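# Hang a power strip on two wall screws

## Task

Put the power strip onto the two screws through its keyhole slots, with the narrow end of each slot pointing up, so that it stays level with no support. Then release it and pull the grippers away. It counts only if the strip stays in place with no part of the robot holding it.

## Robot and tools

Robot and frame. There are two arms, left_arm and right_arm. Each has six joints (waist, shoulder, elbow, wrist pitch, wrist yaw, wrist roll) and a two-finger gripper. All poses share one scene frame: the origin sits on the table surface midway between the arms, +x runs out over the table, +z runs up, and left_arm is on the +y side. The arm names do not tell you which side of a camera image an arm appears on. The fingers of a gripper point along its own +z axis and close along its own y axis. The reported gripper point lies between the pads, about 1 cm back from the tips. The printed hand position is approximate, and it is less accurate when the arm is stretched far out.

execute_actions. Its argument "actions" is a list holding zero or one item. Optional "pictures" (true/false) asks for camera images. An empty list sends nothing new and returns the current state together with the pictures.
- Move: {"rows": [...], "steps": n}. n runs from 8 to 15 and defaults to 15. Each control step lasts 1/30 s. rows holds 1 to 15 rows, and each row is used for one step. If there are fewer rows than steps, the last row repeats.
- Each row is one flat list of 14 numbers covering both arms, even if only one arm moves. The first seven are left_arm's waist, shoulder, elbow, wrist pitch, wrist yaw, wrist roll and grip. The next seven are the same for right_arm.
- The joint entries are absolute target angles in radians, in the same units as the Joint positions readout. They are not offsets. Stated ranges: waist -2.618 to 3.054, shoulder 0.000 to 3.142, elbow 0.000 to 3.142, wrist pitch -1.571 to 1.571, wrist yaw -1.571 to 1.571, wrist roll -2.094 to 2.094. The true ends can differ from these by up to 0.036 rad.
- The whole call is rejected, and nothing moves, if any target lies more than 0.036 rad outside its range and also further out than that joint's current angle. A target beyond a joint's real end is cut off at that end, and a "joint sent to its limit" line appears. That line may refer to an earlier action that was still running.
- The grip entry is an absolute setting from -1 (closed) to +1 (fully open).
- Wait: {"steps": n} with no rows, n up to 300. It returns once n steps have passed since the previous result, and your reply time counts toward them.

How motion behaves. Joints are speed-limited. Each step, a joint's target may lead its measured angle by at most 0.202 (waist), 0.258 (shoulder), 0.238 (elbow), 0.573 (wrist pitch) or 0.522 (wrist yaw and roll) rad. If a step's targets would put a gripper more than 70 mm from where it is now, the whole arm's targets are pulled back toward the current angles. Friction can leave a joint up to about 0.031 rad short of its target, so a smaller change may have no effect. After a call, the arms keep heading to the last row you sent, even while you think. Each result is captured 8 steps before the action finishes, and those 8 steps then play out while you reply. The next action starts only after them. The arms stop pursuing the target once nothing is moving much, or once any step is HELD.

Reading results. The state line shows each arm's gripper position in metres and its orientation quaternion (w, x, y, z), in the scene frame. Joint positions give six angles in radians plus the finger opening in metres (0.093 fully open, 0.000 closed). Joint velocities list their rates. grip_measured is the gripper motor's position on the -1..+1 scale. It has a fixed per-gripper bias of up to about 0.02 and cannot show when the pads touch something. Bare pads meet near -0.94, and each millimetre of object width adds about 0.0208. Sending a grip value lower than the object's width presses harder, up to roughly 50 to 62 N per pad, and less on parts thinner than about 5 mm. To keep holding, keep sending the same grip value. On a rigid flat object, the opening in metres can settle up to about 12 mm below the object's true width. "joint command not followed" means a clearance check changed or blocked some joint targets. HELD marks steps on which your row was not sent in full. MOTOR HOT appears from 75 °C while a motor carries a load. An OVER-TEMPERATURE FAULT means that arm has been stopped, and at 100 °C the arm drops whatever it holds.

zoom_image. Pass "camera" and "region": [x0, y0, x1, y1] in pixels, with (0, 0) at the top-left corner and a region no larger than 504 by 504. It returns an enlarged view of that camera's most recent image. Cameras, all 672x504: cam_head_left, cam_head_right, cam_high, cam_low, cam_left_wrist, cam_right_wrist.

finished_scene. Pass "scene" (the current scene number). This ends the scene for good and checks the goal, which must still hold afterwards. Replying without any tool call also ends things.

Avoid the following: arms colliding with or shoving each other, knocking anything off the table, dropping or slamming the strip, and pushing hard on the screws. Also avoid holding a load so long that a motor overheats. Loose objects may occasionally get nudged by outside disturbances. Smooth, economical motion and a prompt finish are preferred.

Each tool is called after ">>>" in YAML: its name, and indented under it one key for each argument.

## Session

I'll start by looking at the scene.

>>> execute_actions:
  actions: []

Scene clock: 0.00 s of 5050.00 s.
left_arm: end_effector_position=(+0.2846, +0.2477, +0.1697) grip_measured=+1.000 end_effector_quat_wxyz=(+0.496, +0.231, +0.687, +0.479) | right_arm: end_effector_position=(+0.2391, -0.5257, +0.2340) grip_measured=+0.994 end_effector_quat_wxyz=(+0.513, +0.739, +0.432, -0.060)
Joint positions: left_arm=[-0.665  1.539  0.473  0.876 -1.3    0.911  0.093] | right_arm=[-0.449  0.989  0.85  -0.551  0.751  1.438  0.093]
Joint velocities: left_arm=[ 0.007 -0.002 -0.007  0.007 -0.051  0.007  0.   ] | right_arm=[ 0.007  0.002 -0.002 -0.022 -0.007 -0.037  0.001]
Motor temperatures (°C, as the motors report them): left_arm=[25 23 22 24 21 23] | right_arm=[23 23 21 21 21 21]

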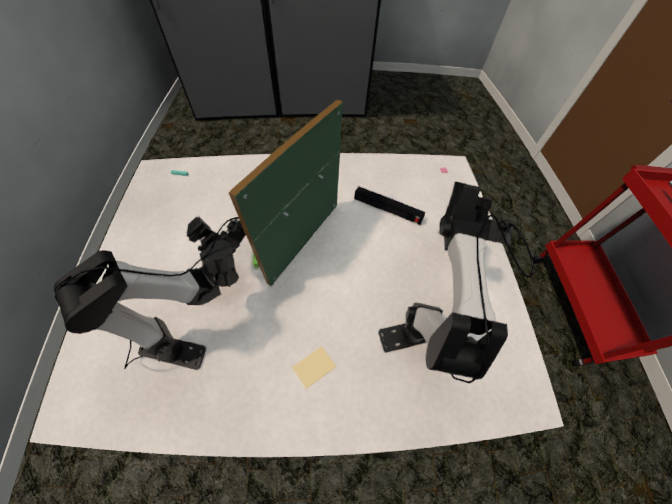

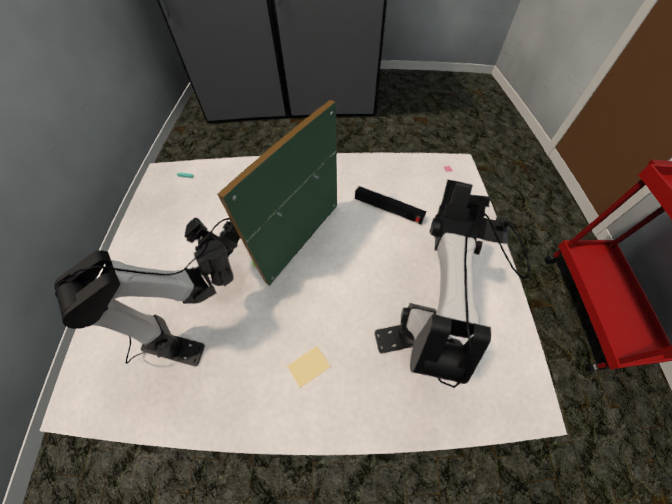

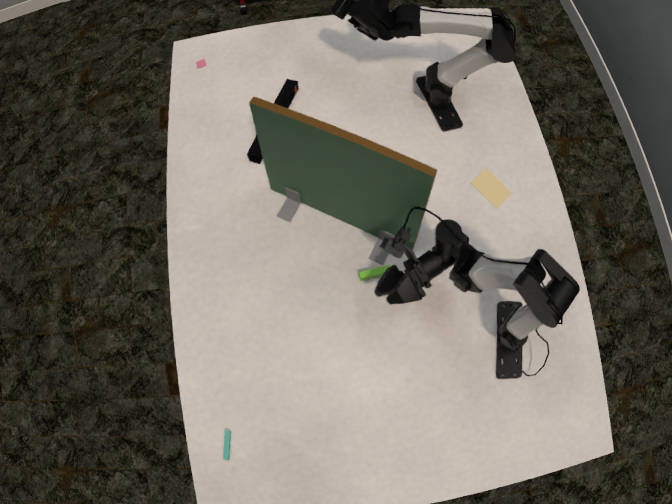

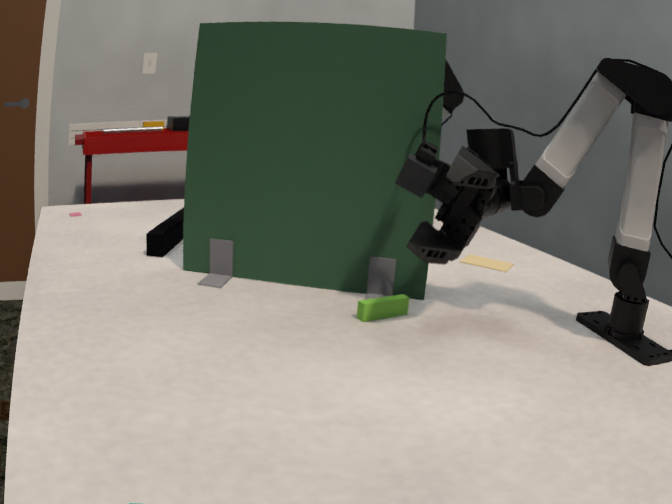

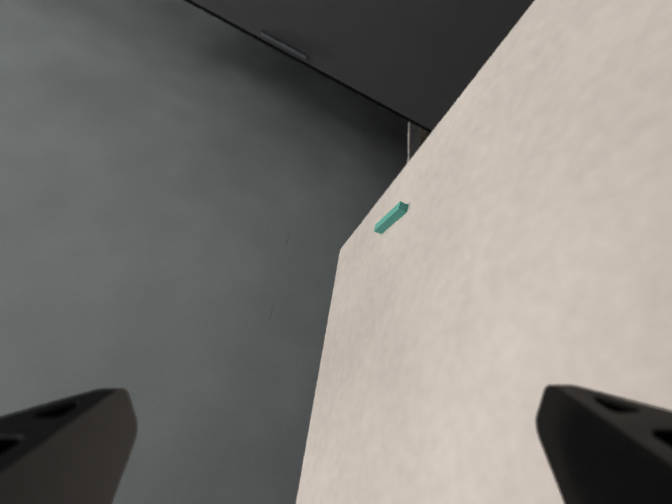

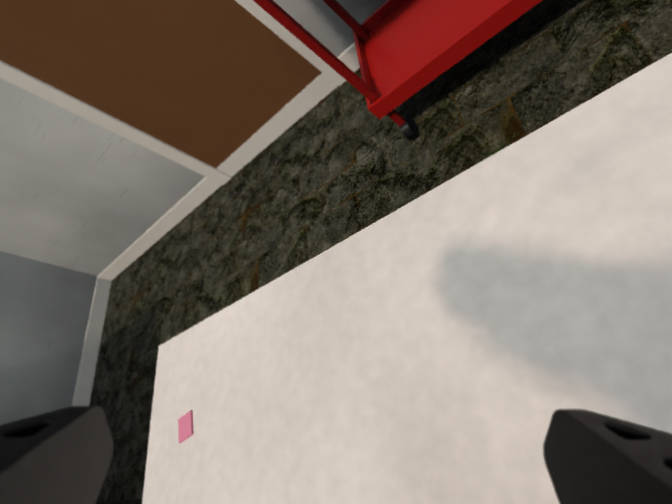

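>>> zoom_image:
  camera: "cam_head_left"
  region: [220, 90, 440, 300]

>>> zoom_image:
  camera: "cam_head_left"
  region: [340, 170, 440, 240]

>>> zoom_image:
  camera: "cam_high"
  region: [220, 60, 340, 180]

>>> zoom_image:
  camera: "cam_low"
  region: [120, 180, 240, 300]

Region (220, 90, 440, 300) of cam_head_left's 672x504 image, scaled by 2.291, with more detail than that image has; it fills the top 481 rows of this view, and the rest is white.

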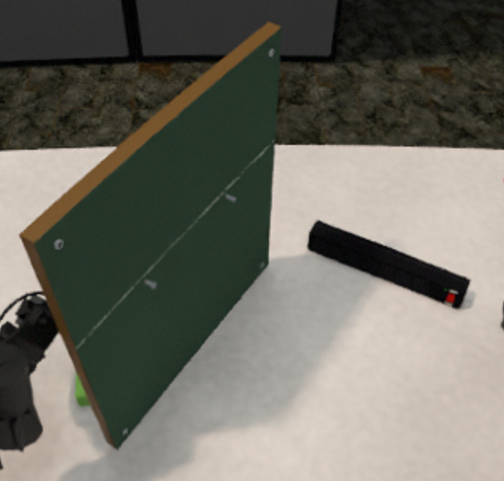

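Region (340, 170, 440, 240) of cam_head_left's 672x504 image, scaled by 5.040, with more detail than that image has; it fills the top 353 rows of this view, and the rest is white.

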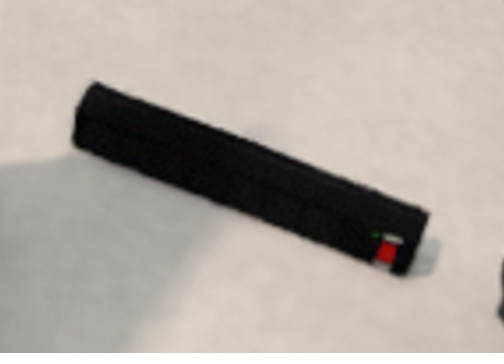

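Region (220, 60, 340, 180) of cam_high's 672x504 image, scaled by 4.200, with more detail than that image has.

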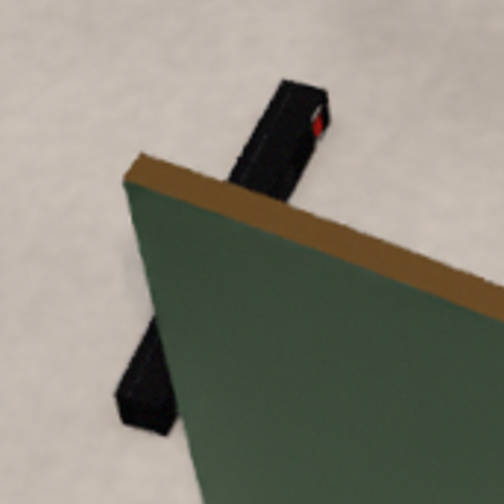

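Region (120, 180, 240, 300) of cam_low's 672x504 image, scaled by 4.200, with more detail than that image has.

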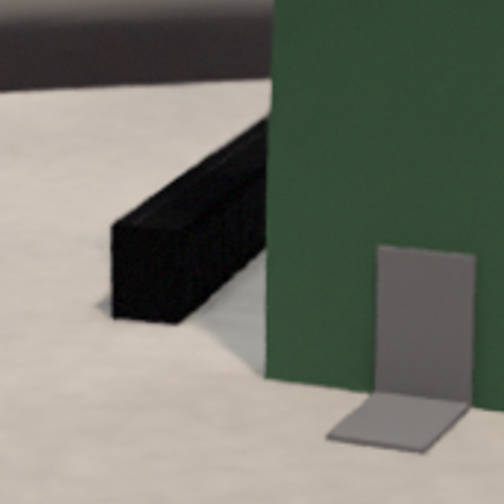

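>>> execute_actions:
  actions:
    - {"rows": [[-0.665,1.539,0.473,0.876,-1.3,0.911,1.0,-0.086,1.916,1.785,-1.069,0.0,-0.98,1.0]], "steps": 15}

Scene clock: 15.53 s of 5050.00 s.
left_arm: end_effector_position=(+0.2846, +0.2477, +0.1697) grip_measured=+1.000 end_effector_quat_wxyz=(+0.496, +0.231, +0.687, +0.479) | right_arm: end_effector_position=(+0.3403, -0.3937, +0.2017) grip_measured=+0.995 end_effector_quat_wxyz=(+0.314, +0.482, +0.818, -0.016)
Joint positions: left_arm=[-0.665  1.539  0.473  0.876 -1.3    0.911  0.093] | right_arm=[-0.168  1.355  1.227 -0.888  0.337  0.97   0.093]
Joint velocities: left_arm=[-0.002  0.007  0.002 -0.007  0.007 -0.022  0.   ] | right_arm=[ 1.009  2.     2.088 -1.179 -1.81  -2.484 -0.   ]
Motor temperatures (°C, as the motors report them): left_arm=[25 24 24 27 21 23] | right_arm=[23 23 24 24 21 21]
Steps of this call (steps 1 to 90: nothing new was sent; then 12.30 s passed at rest; steps 91 to 97: the first 7 steps of this action). Readings (joint positions):
91: left_arm=[-0.665 1.539 0.473 0.876 -1.300 0.911] | right_arm=[-0.434 1.010 0.880 -0.612 0.714 1.389]
92: left_arm=[-0.665 1.539 0.473 0.876 -1.300 0.911] | right_arm=[-0.392 1.057 0.937 -0.689 0.653 1.318]
94: left_arm=[-0.665 1.539 0.473 0.876 -1.300 0.911] | right_arm=[-0.295 1.173 1.052 -0.781 0.523 1.184]
97: the state above

>>> execute_actions:
  actions:
    - {"steps": 30}
  pictures: true

Scene clock: 16.53 s of 5050.00 s.
left_arm: end_effector_position=(+0.2846, +0.2477, +0.1697) grip_measured=+1.000 end_effector_quat_wxyz=(+0.496, +0.231, +0.687, +0.479) | right_arm: end_effector_position=(+0.4482, -0.3019, +0.1501) grip_measured=+0.996 end_effector_quat_wxyz=(+0.151, -0.491, +0.855, -0.076)
Joint positions: left_arm=[-0.665  1.539  0.473  0.876 -1.3    0.911  0.093] | right_arm=[-0.084  1.934  1.766 -1.062  0.011 -0.957  0.093]
Joint velocities: left_arm=[-0.017  0.002  0.012 -0.007  0.037  0.007  0.   ] | right_arm=[-0.002 -0.002 -0.007 -0.051  0.037 -0.125 -0.   ]
Motor temperatures (°C, as the motors report them): left_arm=[25 24 24 27 21 23] | right_arm=[23 24 24 24 21 21]
Kept back: nothing.
Steps of this call (steps 1 to 8: the last 8 steps of your previous action; steps 9 to 30: the robot went on to your last target). Readings (joint positions):
1: left_arm=[-0.665 1.539 0.473 0.876 -1.300 0.911] | right_arm=[-0.137 1.430 1.304 -0.927 0.275 0.878]
2: left_arm=[-0.665 1.539 0.473 0.876 -1.300 0.911] | right_arm=[-0.113 1.513 1.390 -0.958 0.220 0.780]
4: left_arm=[-0.665 1.539 0.473 0.876 -1.300 0.911] | right_arm=[-0.088 1.686 1.565 -0.994 0.140 0.582]
8: left_arm=[-0.665 1.539 0.473 0.876 -1.300 0.911] | right_arm=[-0.084 1.912 1.755 -0.993 0.061 0.188]
30: the state above

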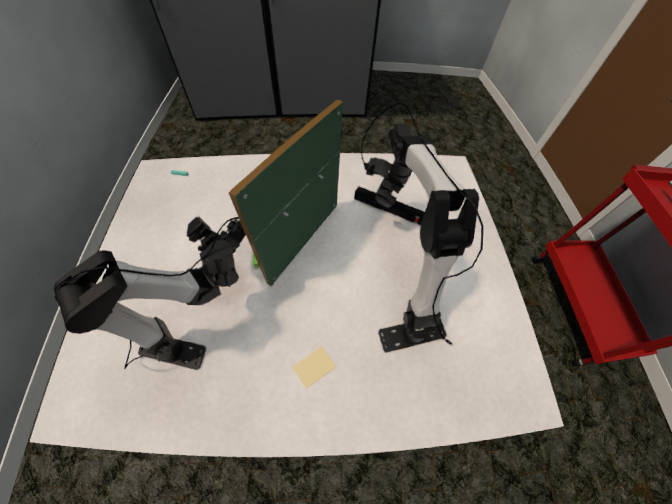

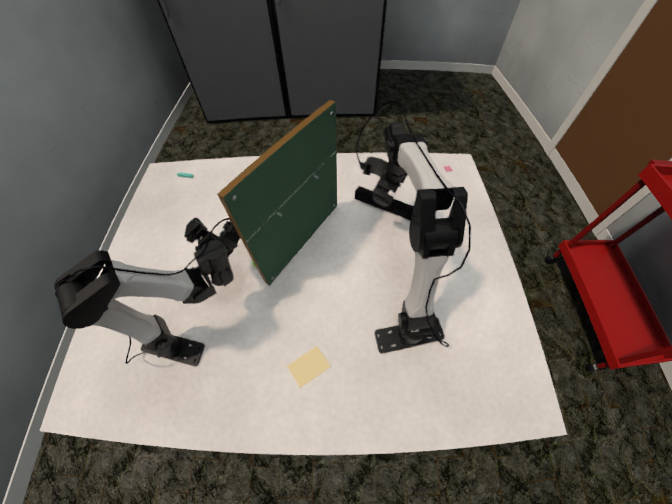

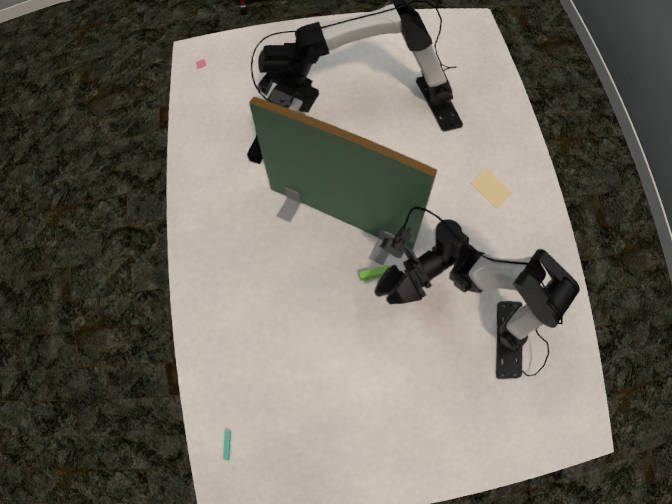

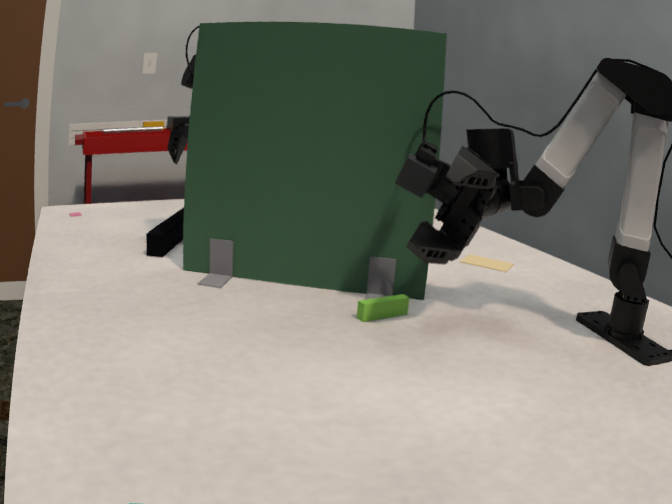

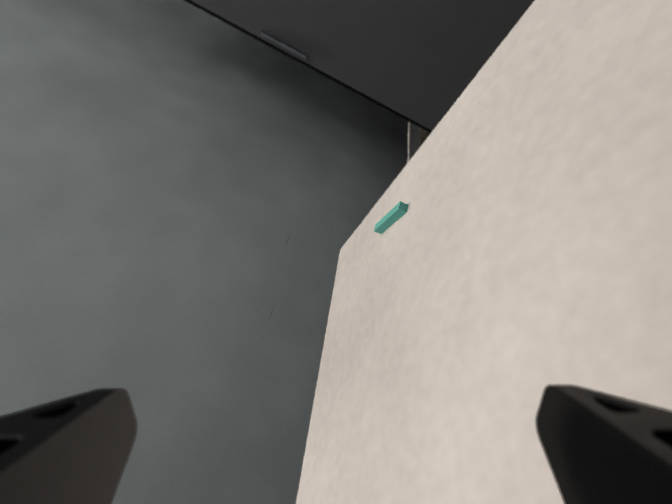

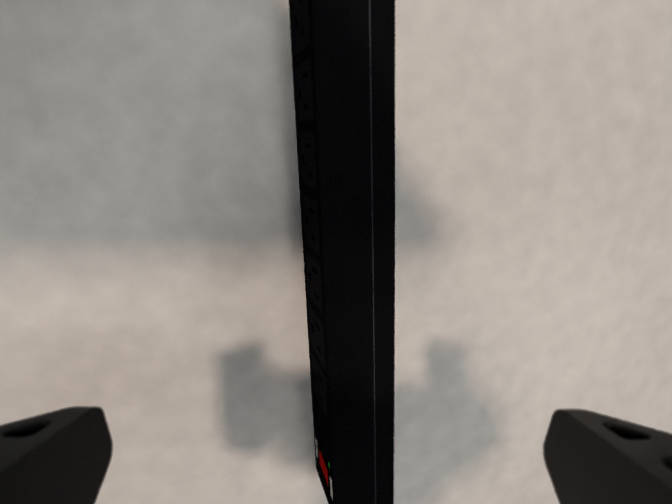

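>>> zoom_image:
  camera: "cam_right_wrist"
  region: [200, 0, 500, 300]

>>> zoom_image:
  camera: "cam_right_wrist"
  region: [200, 204, 500, 504]

>>> zoom_image:
  camera: "cam_head_left"
  region: [330, 110, 470, 250]

Region (200, 0, 500, 300) of cam_right_wrist's 672x504 image, scaled by 1.680, with more detail than that image has.

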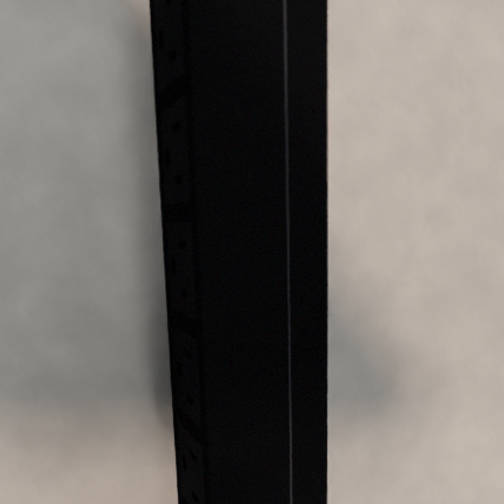

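Region (200, 204, 500, 504) of cam_right_wrist's 672x504 image, scaled by 1.680, with more detail than that image has.

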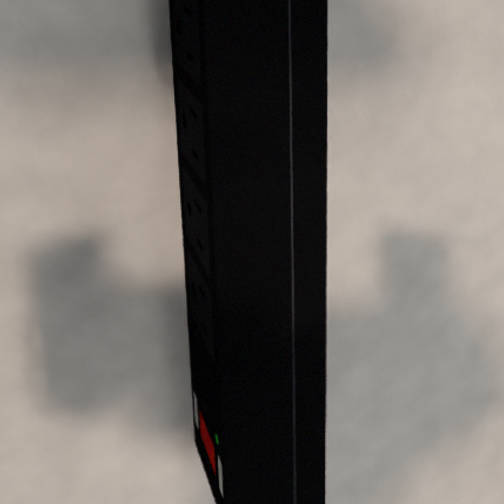

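Region (330, 110, 470, 250) of cam_head_left's 672x504 image, scaled by 3.600, with more detail than that image has.

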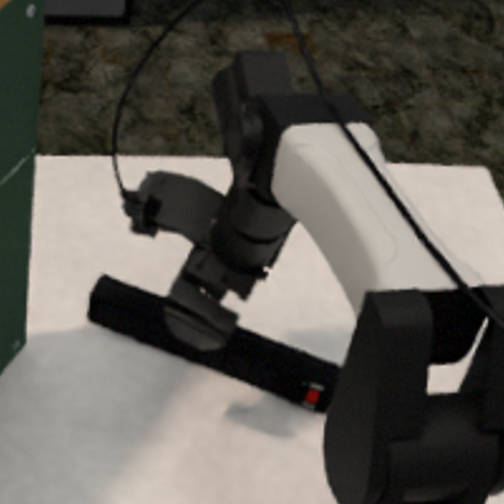

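>>> execute_actions:
  actions:
    - {"rows": [ [-0.665,1.539,0.473,0.876,-1.3,0.911,1.0,-0.087,1.921,1.790,-1.072,0.0,-0.981,1.0], [-0.665,1.539,0.473,0.876,-1.3,0.911,1.0,-0.088,1.937,1.804,-1.080,0.0,-0.983,1.0], [-0.665,1.539,0.473,0.876,-1.3,0.911,1.0,-0.090,1.963,1.827,-1.093,0.0,-0.986,1.0], [-0.665,1.539,0.473,0.876,-1.3,0.911,1.0,-0.094,1.997,1.859,-1.111,0.0,-0.990,1.0], [-0.665,1.539,0.473,0.876,-1.3,0.911,1.0,-0.098,2.039,1.897,-1.133,0.0,-0.995,1.0], [-0.665,1.539,0.473,0.876,-1.3,0.911,1.0,-0.102,2.085,1.939,-1.157,0.0,-1.001,1.0], [-0.665,1.539,0.473,0.876,-1.3,0.911,1.0,-0.107,2.136,1.985,-1.184,0.0,-1.007,1.0], [-0.665,1.539,0.473,0.876,-1.3,0.911,1.0,-0.111,2.187,2.032,-1.210,0.0,-1.013,1.0], [-0.665,1.539,0.473,0.876,-1.3,0.911,1.0,-0.116,2.238,2.078,-1.237,0.0,-1.019,1.0], [-0.665,1.539,0.473,0.876,-1.3,0.911,1.0,-0.121,2.284,2.120,-1.261,0.0,-1.025,1.0], [-0.665,1.539,0.473,0.876,-1.3,0.911,1.0,-0.124,2.326,2.158,-1.283,0.0,-1.030,1.0], [-0.665,1.539,0.473,0.876,-1.3,0.911,1.0,-0.128,2.360,2.190,-1.301,0.0,-1.034,1.0], [-0.665,1.539,0.473,0.876,-1.3,0.911,1.0,-0.130,2.386,2.213,-1.314,0.0,-1.037,1.0], [-0.665,1.539,0.473,0.876,-1.3,0.911,1.0,-0.131,2.402,2.227,-1.322,0.0,-1.039,1.0], [-0.665,1.539,0.473,0.876,-1.3,0.911,1.0,-0.132,2.407,2.232,-1.325,0.0,-1.040,1.0] ], "steps": 15}

>>> execute_actions:
  actions:
    - {"steps": 20}
  pictures: true

Scene clock: 26.03 s of 5050.00 s.
left_arm: end_effector_position=(+0.2846, +0.2477, +0.1697) grip_measured=+1.000 end_effector_quat_wxyz=(+0.496, +0.231, +0.687, +0.479) | right_arm: end_effector_position=(+0.4666, -0.3018, +0.1545) grip_measured=+0.996 end_effector_quat_wxyz=(+0.148, -0.501, +0.849, -0.077)
Joint positions: left_arm=[-0.665  1.539  0.473  0.876 -1.3    0.911  0.093] | right_arm=[-0.088  2.02   1.908 -1.123  0.009 -0.985  0.093]
Joint velocities: left_arm=[ 0.002 -0.002 -0.017 -0.022 -0.037  0.081  0.   ] | right_arm=[-0.09   1.053  1.336 -0.315 -0.051 -0.051 -0.   ]
Motor temperatures (°C, as the motors report them): left_arm=[25 25 24 28 21 23] | right_arm=[23 27 26 24 21 21]
Steps of this call (steps 1 to 30: the robot went on to your last target; steps 31 to 90: nothing new was sent; then 6.27 s passed at rest; steps 91 to 97: the first 7 steps of this action). Readings (joint positions):
91: left_arm=[-0.665 1.539 0.473 0.876 -1.300 0.911] | right_arm=[-0.084 1.934 1.766 -1.063 0.011 -0.973]
92: left_arm=[-0.665 1.539 0.473 0.876 -1.300 0.911] | right_arm=[-0.084 1.934 1.769 -1.066 0.011 -0.974]
94: left_arm=[-0.665 1.539 0.473 0.876 -1.300 0.911] | right_arm=[-0.084 1.945 1.797 -1.085 0.011 -0.976]
97: the state above

Scene clock: 26.70 s of 5050.00 s.
left_arm: end_effector_position=(+0.2846, +0.2477, +0.1697) grip_measured=+1.000 end_effector_quat_wxyz=(+0.496, +0.231, +0.687, +0.479) | right_arm: end_effector_position=(+0.4856, -0.3200, +0.0505) grip_measured=+0.996 end_effector_quat_wxyz=(+0.018, -0.511, +0.859, -0.014)
Joint positions: left_arm=[-0.665  1.539  0.473  0.876 -1.3    0.911  0.093] | right_arm=[-0.129  2.429  2.214 -1.312  0.008 -1.032  0.093]
Joint velocities: left_arm=[-0.007 -0.002 -0.007 -0.022  0.022  0.007  0.   ] | right_arm=[-0.007 -0.002 -0.002 -0.051  0.037 -0.022  0.   ]
Motor temperatures (°C, as the motors report them): left_arm=[25 25 24 28 21 23] | right_arm=[23 27 26 24 21 21]
Kept back: nothing.
Steps of this call (steps 1 to 8: the last 8 steps of your previous action; steps 9 to 20: the robot went on to your last target). Readings (joint positions):
1: left_arm=[-0.665 1.539 0.473 0.876 -1.300 0.911] | right_arm=[-0.091 2.061 1.955 -1.136 0.009 -0.989]
2: left_arm=[-0.665 1.539 0.473 0.876 -1.300 0.911] | right_arm=[-0.095 2.107 2.002 -1.150 0.009 -0.993]
4: left_arm=[-0.665 1.539 0.473 0.876 -1.300 0.911] | right_arm=[-0.105 2.209 2.089 -1.179 0.008 -1.002]
8: left_arm=[-0.665 1.539 0.473 0.876 -1.300 0.911] | right_arm=[-0.123 2.380 2.188 -1.240 0.008 -1.019]
20: the state above

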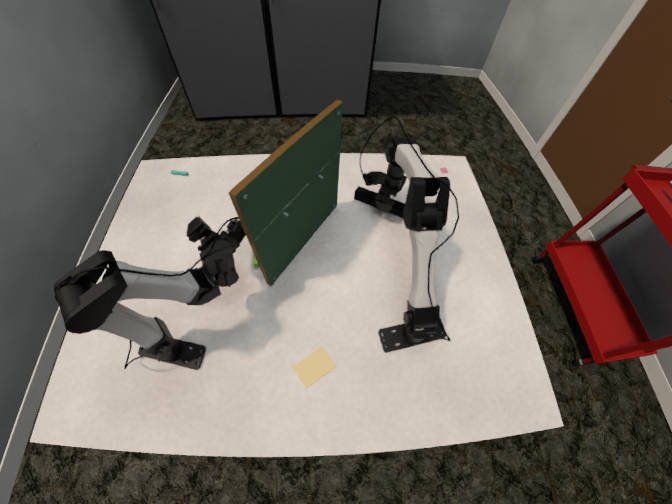

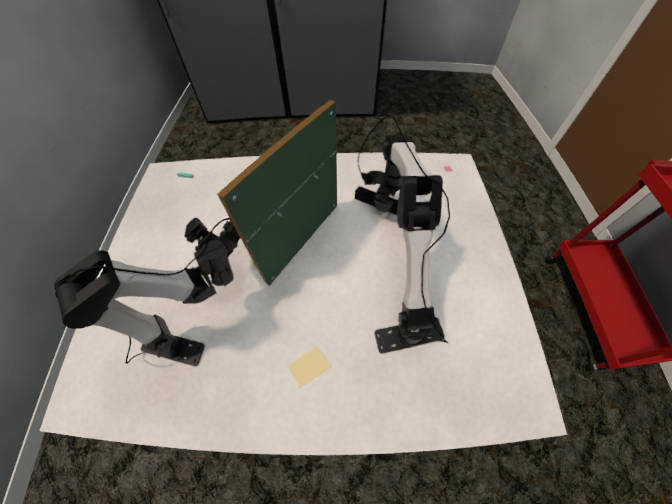

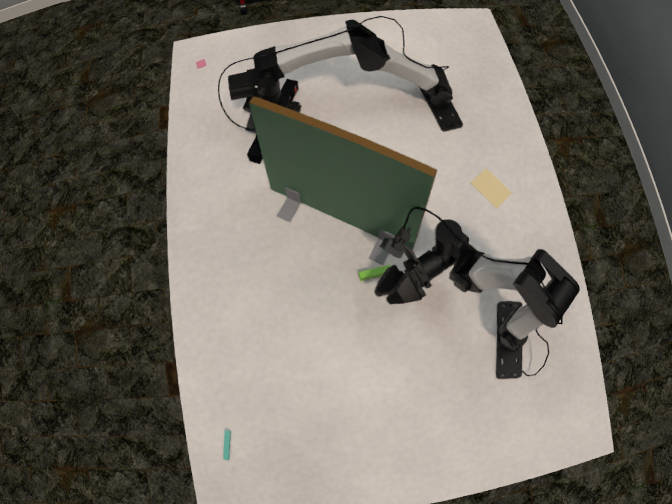

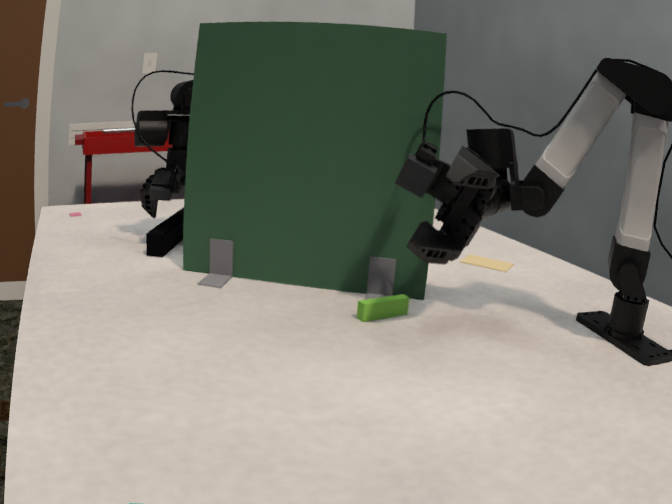

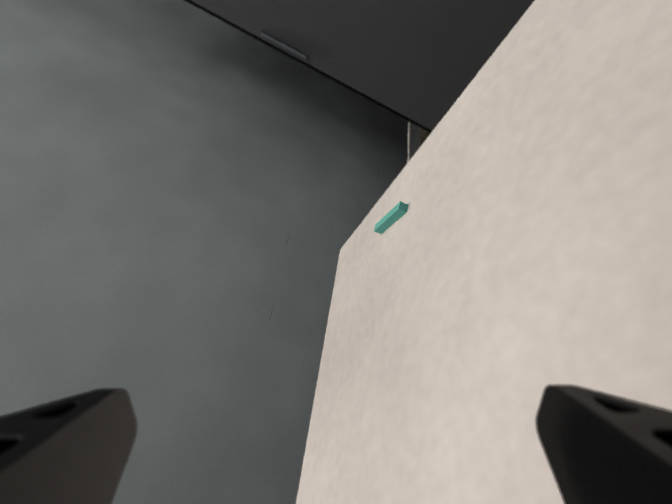

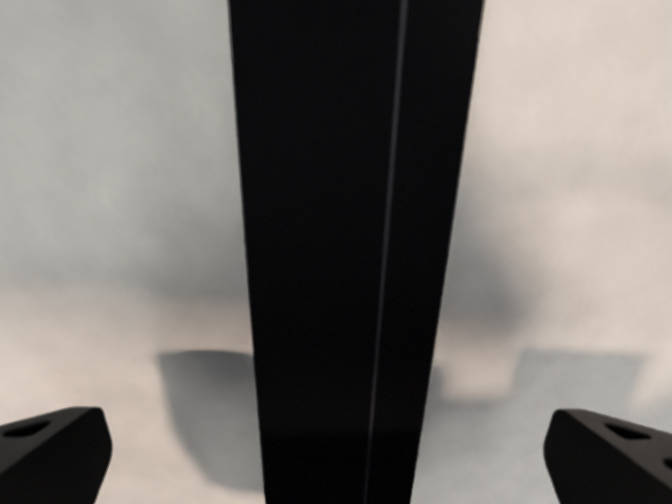

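>>> execute_actions:
  actions:
    - {"rows": [ [-0.665,1.539,0.473,0.876,-1.3,0.911,1.0,-0.132,2.412,2.232,-1.325,0.0,-1.040,0.9], [-0.665,1.539,0.473,0.876,-1.3,0.911,1.0,-0.132,2.418,2.232,-1.325,0.0,-1.040,0.8], [-0.665,1.539,0.473,0.876,-1.3,0.911,1.0,-0.132,2.425,2.232,-1.325,0.0,-1.040,0.7], [-0.665,1.539,0.473,0.876,-1.3,0.911,1.0,-0.132,2.432,2.232,-1.325,0.0,-1.040,0.6], [-0.665,1.539,0.473,0.876,-1.3,0.911,1.0,-0.132,2.439,2.232,-1.325,0.0,-1.040,0.5], [-0.665,1.539,0.473,0.876,-1.3,0.911,1.0,-0.132,2.444,2.232,-1.325,0.0,-1.040,0.4], [-0.665,1.539,0.473,0.876,-1.3,0.911,1.0,-0.132,2.446,2.232,-1.325,0.0,-1.040,0.3], [-0.665,1.539,0.473,0.876,-1.3,0.911,1.0,-0.132,2.446,2.232,-1.325,0.0,-1.040,0.2] ], "steps": 15}

>>> execute_actions:
  actions:
    - {"steps": 12}

Scene clock: 27.87 s of 5050.00 s.
left_arm: end_effector_position=(+0.2846, +0.2477, +0.1697) grip_measured=+1.000 end_effector_quat_wxyz=(+0.496, +0.231, +0.687, +0.479) | right_arm: end_effector_position=(+0.4845, -0.3200, +0.0505) grip_measured=+0.355 end_effector_quat_wxyz=(+0.016, -0.512, +0.859, -0.013)
Joint positions: left_arm=[-0.665  1.539  0.473  0.876 -1.3    0.911  0.093] | right_arm=[-0.129  2.429  2.214 -1.317  0.008 -1.033  0.062]
Joint velocities: left_arm=[ 0.017  0.007  0.007 -0.007  0.007 -0.051  0.   ] | right_arm=[ 0.002 -0.012 -0.017 -0.081  0.037 -0.11  -0.11 ]
Motor temperatures (°C, as the motors report them): left_arm=[25 25 25 28 21 23] | right_arm=[23 28 26 23 21 21]
Steps of this call (steps 1 to 15: the robot went on to your last target; steps 16 to 28: nothing new was sent; steps 29 to 35: the first 7 steps of this action). Readings (joint positions):
29: left_arm=[-0.665 1.539 0.473 0.876 -1.300 0.911] | right_arm=[-0.129 2.429 2.214 -1.317 0.008 -1.033]
30: left_arm=[-0.665 1.539 0.473 0.876 -1.300 0.911] | right_arm=[-0.129 2.429 2.214 -1.317 0.008 -1.033]
32: left_arm=[-0.665 1.539 0.473 0.876 -1.300 0.911] | right_arm=[-0.129 2.429 2.214 -1.317 0.008 -1.033]
35: the state above

Scene clock: 28.27 s of 5050.00 s.
left_arm: end_effector_position=(+0.2846, +0.2477, +0.1697) grip_measured=+1.000 end_effector_quat_wxyz=(+0.496, +0.231, +0.687, +0.479) | right_arm: end_effector_position=(+0.4845, -0.3200, +0.0505) grip_measured=+0.202 end_effector_quat_wxyz=(+0.016, -0.512, +0.859, -0.013)
Joint positions: left_arm=[-0.665  1.539  0.473  0.876 -1.3    0.911  0.093] | right_arm=[-0.129  2.429  2.214 -1.317  0.008 -1.033  0.055]
Joint velocities: left_arm=[-0.002 -0.002 -0.012 -0.022 -0.022 -0.125  0.   ] | right_arm=[-0.007  0.007 -0.002 -0.066  0.022  0.007  0.001]
Motor temperatures (°C, as the motors report them): left_arm=[25 25 25 28 21 23] | right_arm=[23 28 26 23 21 21]
Kept back: nothing.
Steps of this call (steps 1 to 8: the last 8 steps of your previous action; steps 9 to 12: the robot went on to your last target). Readings (joint positions):
1: left_arm=[-0.665 1.539 0.473 0.876 -1.300 0.911] | right_arm=[-0.129 2.429 2.214 -1.317 0.008 -1.033]
2: left_arm=[-0.665 1.539 0.473 0.876 -1.300 0.911] | right_arm=[-0.129 2.429 2.214 -1.317 0.008 -1.033]
4: left_arm=[-0.665 1.539 0.473 0.876 -1.300 0.911] | right_arm=[-0.129 2.429 2.214 -1.317 0.008 -1.033]
8: left_arm=[-0.665 1.539 0.473 0.876 -1.300 0.911] | right_arm=[-0.129 2.429 2.214 -1.317 0.008 -1.033]
12: the state above

>>> execute_actions:
  actions:
    - {"rows": [ [-0.665,1.539,0.473,0.876,-1.3,0.911,1.0,-0.132,2.452,2.232,-1.325,0.0,-1.040,0.2], [-0.665,1.539,0.473,0.876,-1.3,0.911,1.0,-0.132,2.458,2.232,-1.325,0.0,-1.040,0.2], [-0.665,1.539,0.473,0.876,-1.3,0.911,1.0,-0.132,2.464,2.232,-1.325,0.0,-1.040,0.2], [-0.665,1.539,0.473,0.876,-1.3,0.911,1.0,-0.132,2.470,2.232,-1.325,0.0,-1.040,0.2], [-0.665,1.539,0.473,0.876,-1.3,0.911,1.0,-0.132,2.476,2.232,-1.325,0.0,-1.040,0.2], [-0.665,1.539,0.473,0.876,-1.3,0.911,1.0,-0.132,2.482,2.232,-1.325,0.0,-1.040,0.2] ], "steps": 15}

>>> execute_actions:
  actions:
    - {"steps": 12}

Scene clock: 28.93 s of 5050.00 s.
left_arm: end_effector_position=(+0.2846, +0.2477, +0.1697) grip_measured=+1.000 end_effector_quat_wxyz=(+0.496, +0.231, +0.687, +0.479) | right_arm: end_effector_position=(+0.4826, -0.3201, +0.0387) grip_measured=+0.202 end_effector_quat_wxyz=(+0.004, -0.512, +0.859, -0.007)
Joint positions: left_arm=[-0.665  1.539  0.473  0.876 -1.3    0.911  0.093] | right_arm=[-0.129  2.454  2.214 -1.317  0.008 -1.033  0.055]
Joint velocities: left_arm=[ 0.002 -0.007 -0.007 -0.007 -0.022 -0.007  0.   ] | right_arm=[ 0.007  0.217  0.002 -0.007 -0.007 -0.022 -0.001]
Motor temperatures (°C, as the motors report them): left_arm=[25 25 25 28 21 23] | right_arm=[23 28 26 23 21 21]
Steps of this call (steps 1 to 13: the robot went on to your last target; steps 14 to 20: the first 7 steps of this action). Readings (joint positions):
14: left_arm=[-0.665 1.539 0.473 0.876 -1.300 0.911] | right_arm=[-0.129 2.429 2.214 -1.317 0.008 -1.033]
15: left_arm=[-0.665 1.539 0.473 0.876 -1.300 0.911] | right_arm=[-0.129 2.430 2.214 -1.317 0.008 -1.033]
17: left_arm=[-0.665 1.539 0.473 0.876 -1.300 0.911] | right_arm=[-0.129 2.436 2.214 -1.317 0.008 -1.033]
20: the state above

Scene clock: 29.33 s of 5050.00 s.
left_arm: end_effector_position=(+0.2846, +0.2477, +0.1697) grip_measured=+1.000 end_effector_quat_wxyz=(+0.496, +0.231, +0.687, +0.479) | right_arm: end_effector_position=(+0.4808, -0.3202, +0.0291) grip_measured=+0.202 end_effector_quat_wxyz=(-0.005, -0.512, +0.859, -0.002)
Joint positions: left_arm=[-0.665  1.539  0.473  0.876 -1.3    0.911  0.093] | right_arm=[-0.129  2.475  2.214 -1.318  0.008 -1.033  0.055]
Joint velocities: left_arm=[ 0.007 -0.002  0.012 -0.037 -0.022 -0.022  0.   ] | right_arm=[-0.007 -0.012 -0.007  0.007  0.022 -0.081  0.001]
Motor temperatures (°C, as the motors report them): left_arm=[25 25 25 28 21 23] | right_arm=[23 28 26 23 21 21]
Kept back: nothing.
Steps of this call (steps 1 to 8: the last 8 steps of your previous action; steps 9 to 12: the robot went on to your last target). Readings (joint positions):
1: left_arm=[-0.665 1.539 0.473 0.876 -1.300 0.911] | right_arm=[-0.129 2.461 2.214 -1.317 0.008 -1.033]
2: left_arm=[-0.665 1.539 0.473 0.876 -1.300 0.911] | right_arm=[-0.129 2.467 2.214 -1.317 0.008 -1.033]
4: left_arm=[-0.665 1.539 0.473 0.876 -1.300 0.911] | right_arm=[-0.129 2.474 2.214 -1.317 0.008 -1.033]
8: left_arm=[-0.665 1.539 0.473 0.876 -1.300 0.911] | right_arm=[-0.129 2.475 2.214 -1.318 0.008 -1.033]
12: the state above

>>> execute_actions:
  actions:
    - {"rows": [ [-0.665,1.539,0.473,0.876,-1.3,0.911,1.0,-0.132,2.475,2.225,-1.320,0.0,-1.035,0.12], [-0.665,1.539,0.473,0.876,-1.3,0.911,1.0,-0.132,2.475,2.225,-1.320,0.0,-1.035,0.05], [-0.665,1.539,0.473,0.876,-1.3,0.911,1.0,-0.132,2.475,2.225,-1.320,0.0,-1.035,-0.02], [-0.665,1.539,0.473,0.876,-1.3,0.911,1.0,-0.132,2.475,2.225,-1.320,0.0,-1.035,-0.08], [-0.665,1.539,0.473,0.876,-1.3,0.911,1.0,-0.132,2.475,2.225,-1.320,0.0,-1.035,-0.13], [-0.665,1.539,0.473,0.876,-1.3,0.911,1.0,-0.132,2.475,2.225,-1.320,0.0,-1.035,-0.17], [-0.665,1.539,0.473,0.876,-1.3,0.911,1.0,-0.132,2.475,2.225,-1.320,0.0,-1.035,-0.21], [-0.665,1.539,0.473,0.876,-1.3,0.911,1.0,-0.132,2.475,2.225,-1.320,0.0,-1.035,-0.25], [-0.665,1.539,0.473,0.876,-1.3,0.911,1.0,-0.132,2.475,2.225,-1.320,0.0,-1.035,-0.29], [-0.665,1.539,0.473,0.876,-1.3,0.911,1.0,-0.132,2.475,2.225,-1.320,0.0,-1.035,-0.33], [-0.665,1.539,0.473,0.876,-1.3,0.911,1.0,-0.132,2.475,2.225,-1.320,0.0,-1.035,-0.37], [-0.665,1.539,0.473,0.876,-1.3,0.911,1.0,-0.132,2.475,2.225,-1.320,0.0,-1.035,-0.41], [-0.665,1.539,0.473,0.876,-1.3,0.911,1.0,-0.132,2.475,2.225,-1.320,0.0,-1.035,-0.45], [-0.665,1.539,0.473,0.876,-1.3,0.911,1.0,-0.132,2.475,2.225,-1.320,0.0,-1.035,-0.50], [-0.665,1.539,0.473,0.876,-1.3,0.911,1.0,-0.132,2.475,2.225,-1.320,0.0,-1.035,-0.55] ], "steps": 15}

>>> execute_actions:
  actions:
    - {"steps": 14}
  pictures: true

Scene clock: 30.57 s of 5050.00 s.
left_arm: end_effector_position=(+0.2846, +0.2477, +0.1697) grip_measured=+1.000 end_effector_quat_wxyz=(+0.496, +0.231, +0.687, +0.479) | right_arm: end_effector_position=(+0.4824, -0.3205, +0.0291) grip_measured=-0.188 end_effector_quat_wxyz=(-0.002, -0.512, +0.859, -0.004)
Joint positions: left_arm=[-0.665  1.539  0.473  0.876 -1.3    0.911  0.093] | right_arm=[-0.13   2.475  2.214 -1.311  0.009 -1.033  0.036]
Joint velocities: left_arm=[ 0.002 -0.017 -0.002 -0.022  0.051 -0.022  0.   ] | right_arm=[-0.007 -0.027 -0.002  0.022 -0.037 -0.007 -0.041]
Motor temperatures (°C, as the motors report them): left_arm=[25 25 25 28 21 23] | right_arm=[23 29 26 23 21 21]
Steps of this call (steps 1 to 30: the robot went on to your last target; steps 31 to 37: the first 7 steps of this action). Readings (joint positions):
31: left_arm=[-0.665 1.539 0.473 0.876 -1.300 0.911] | right_arm=[-0.129 2.475 2.214 -1.318 0.008 -1.033]
32: left_arm=[-0.665 1.539 0.473 0.876 -1.300 0.911] | right_arm=[-0.129 2.475 2.214 -1.318 0.008 -1.033]
34: left_arm=[-0.665 1.539 0.473 0.876 -1.300 0.911] | right_arm=[-0.129 2.475 2.214 -1.314 0.009 -1.033]
37: the state above

Scene clock: 31.03 s of 5050.00 s.
left_arm: end_effector_position=(+0.2846, +0.2477, +0.1697) grip_measured=+1.000 end_effector_quat_wxyz=(+0.496, +0.231, +0.687, +0.479) | right_arm: end_effector_position=(+0.4826, -0.3205, +0.0291) grip_measured=-0.404 end_effector_quat_wxyz=(-0.002, -0.512, +0.859, -0.004)
Joint positions: left_arm=[-0.665  1.539  0.473  0.876 -1.3    0.911  0.093] | right_arm=[-0.13   2.475  2.214 -1.31   0.009 -1.034  0.026]
Joint velocities: left_arm=[-0.007  0.007 -0.002 -0.022  0.022 -0.022  0.   ] | right_arm=[-0.002 -0.012 -0.007  0.007  0.037  0.007 -0.   ]
Motor temperatures (°C, as the motors report them): left_arm=[25 25 25 28 21 23] | right_arm=[23 29 26 23 21 21]
Kept back: nothing.
Steps of this call (steps 1 to 8: the last 8 steps of your previous action; steps 9 to 14: the robot went on to your last target). Readings (joint positions):
1: left_arm=[-0.665 1.539 0.473 0.876 -1.300 0.911] | right_arm=[-0.130 2.475 2.214 -1.311 0.009 -1.033]
2: left_arm=[-0.665 1.539 0.473 0.876 -1.300 0.911] | right_arm=[-0.130 2.475 2.214 -1.310 0.009 -1.033]
4: left_arm=[-0.665 1.539 0.473 0.876 -1.300 0.911] | right_arm=[-0.130 2.475 2.214 -1.310 0.009 -1.033]
8: left_arm=[-0.665 1.539 0.473 0.876 -1.300 0.911] | right_arm=[-0.130 2.475 2.214 -1.310 0.009 -1.034]
14: the state above

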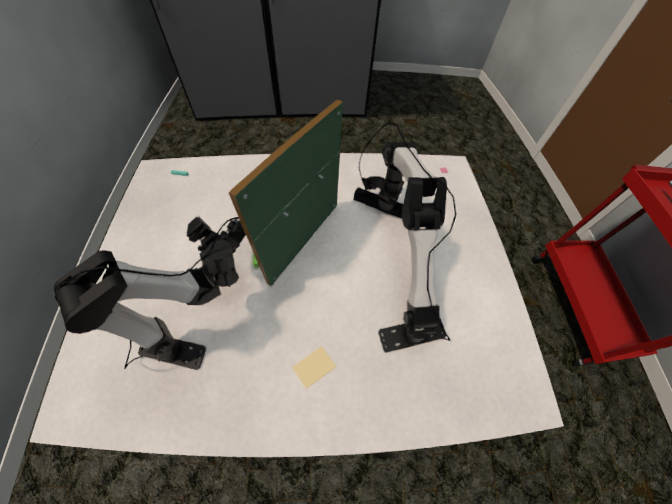

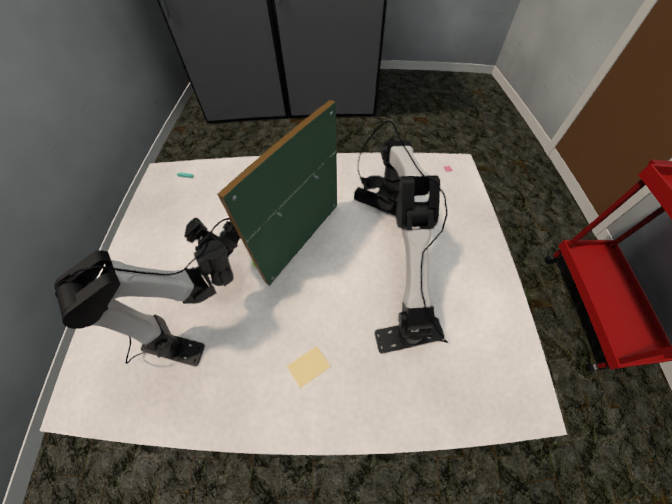

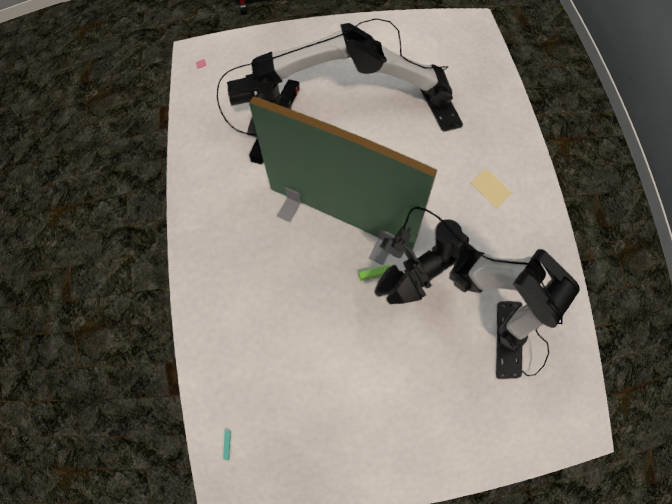

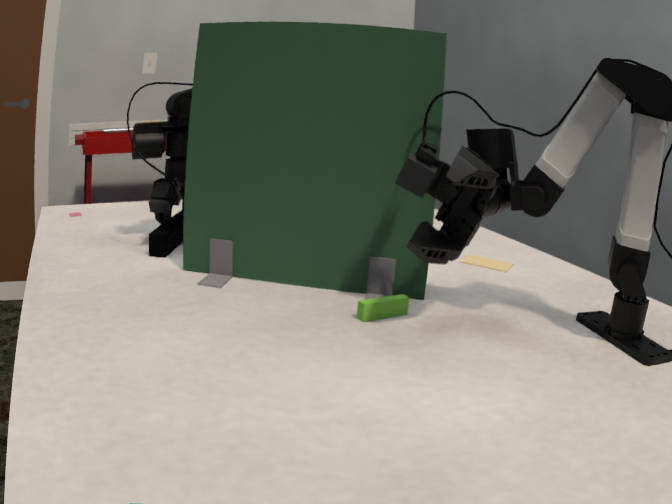

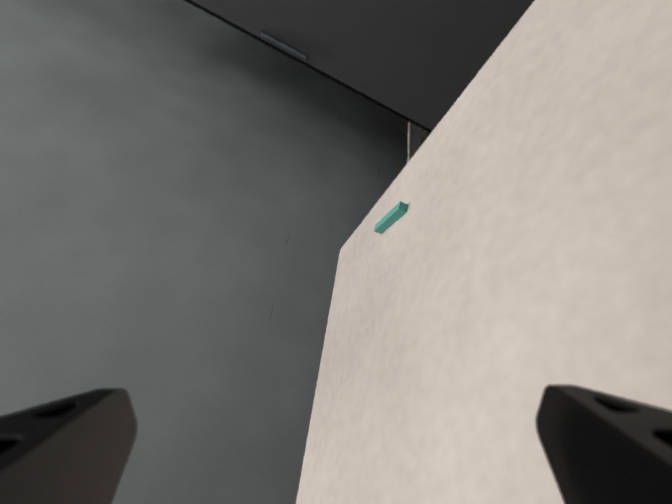

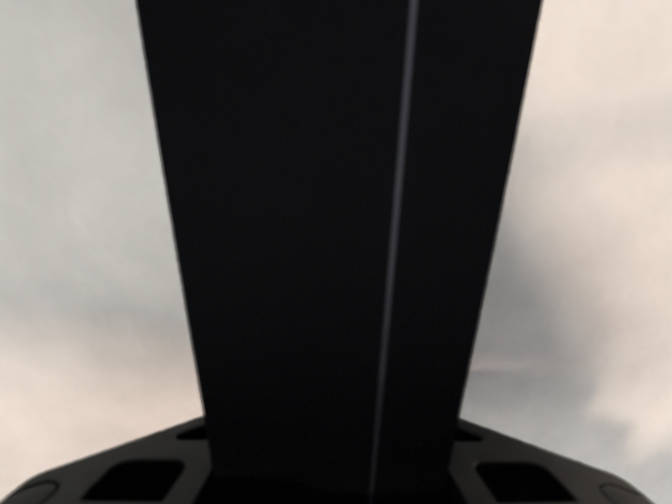

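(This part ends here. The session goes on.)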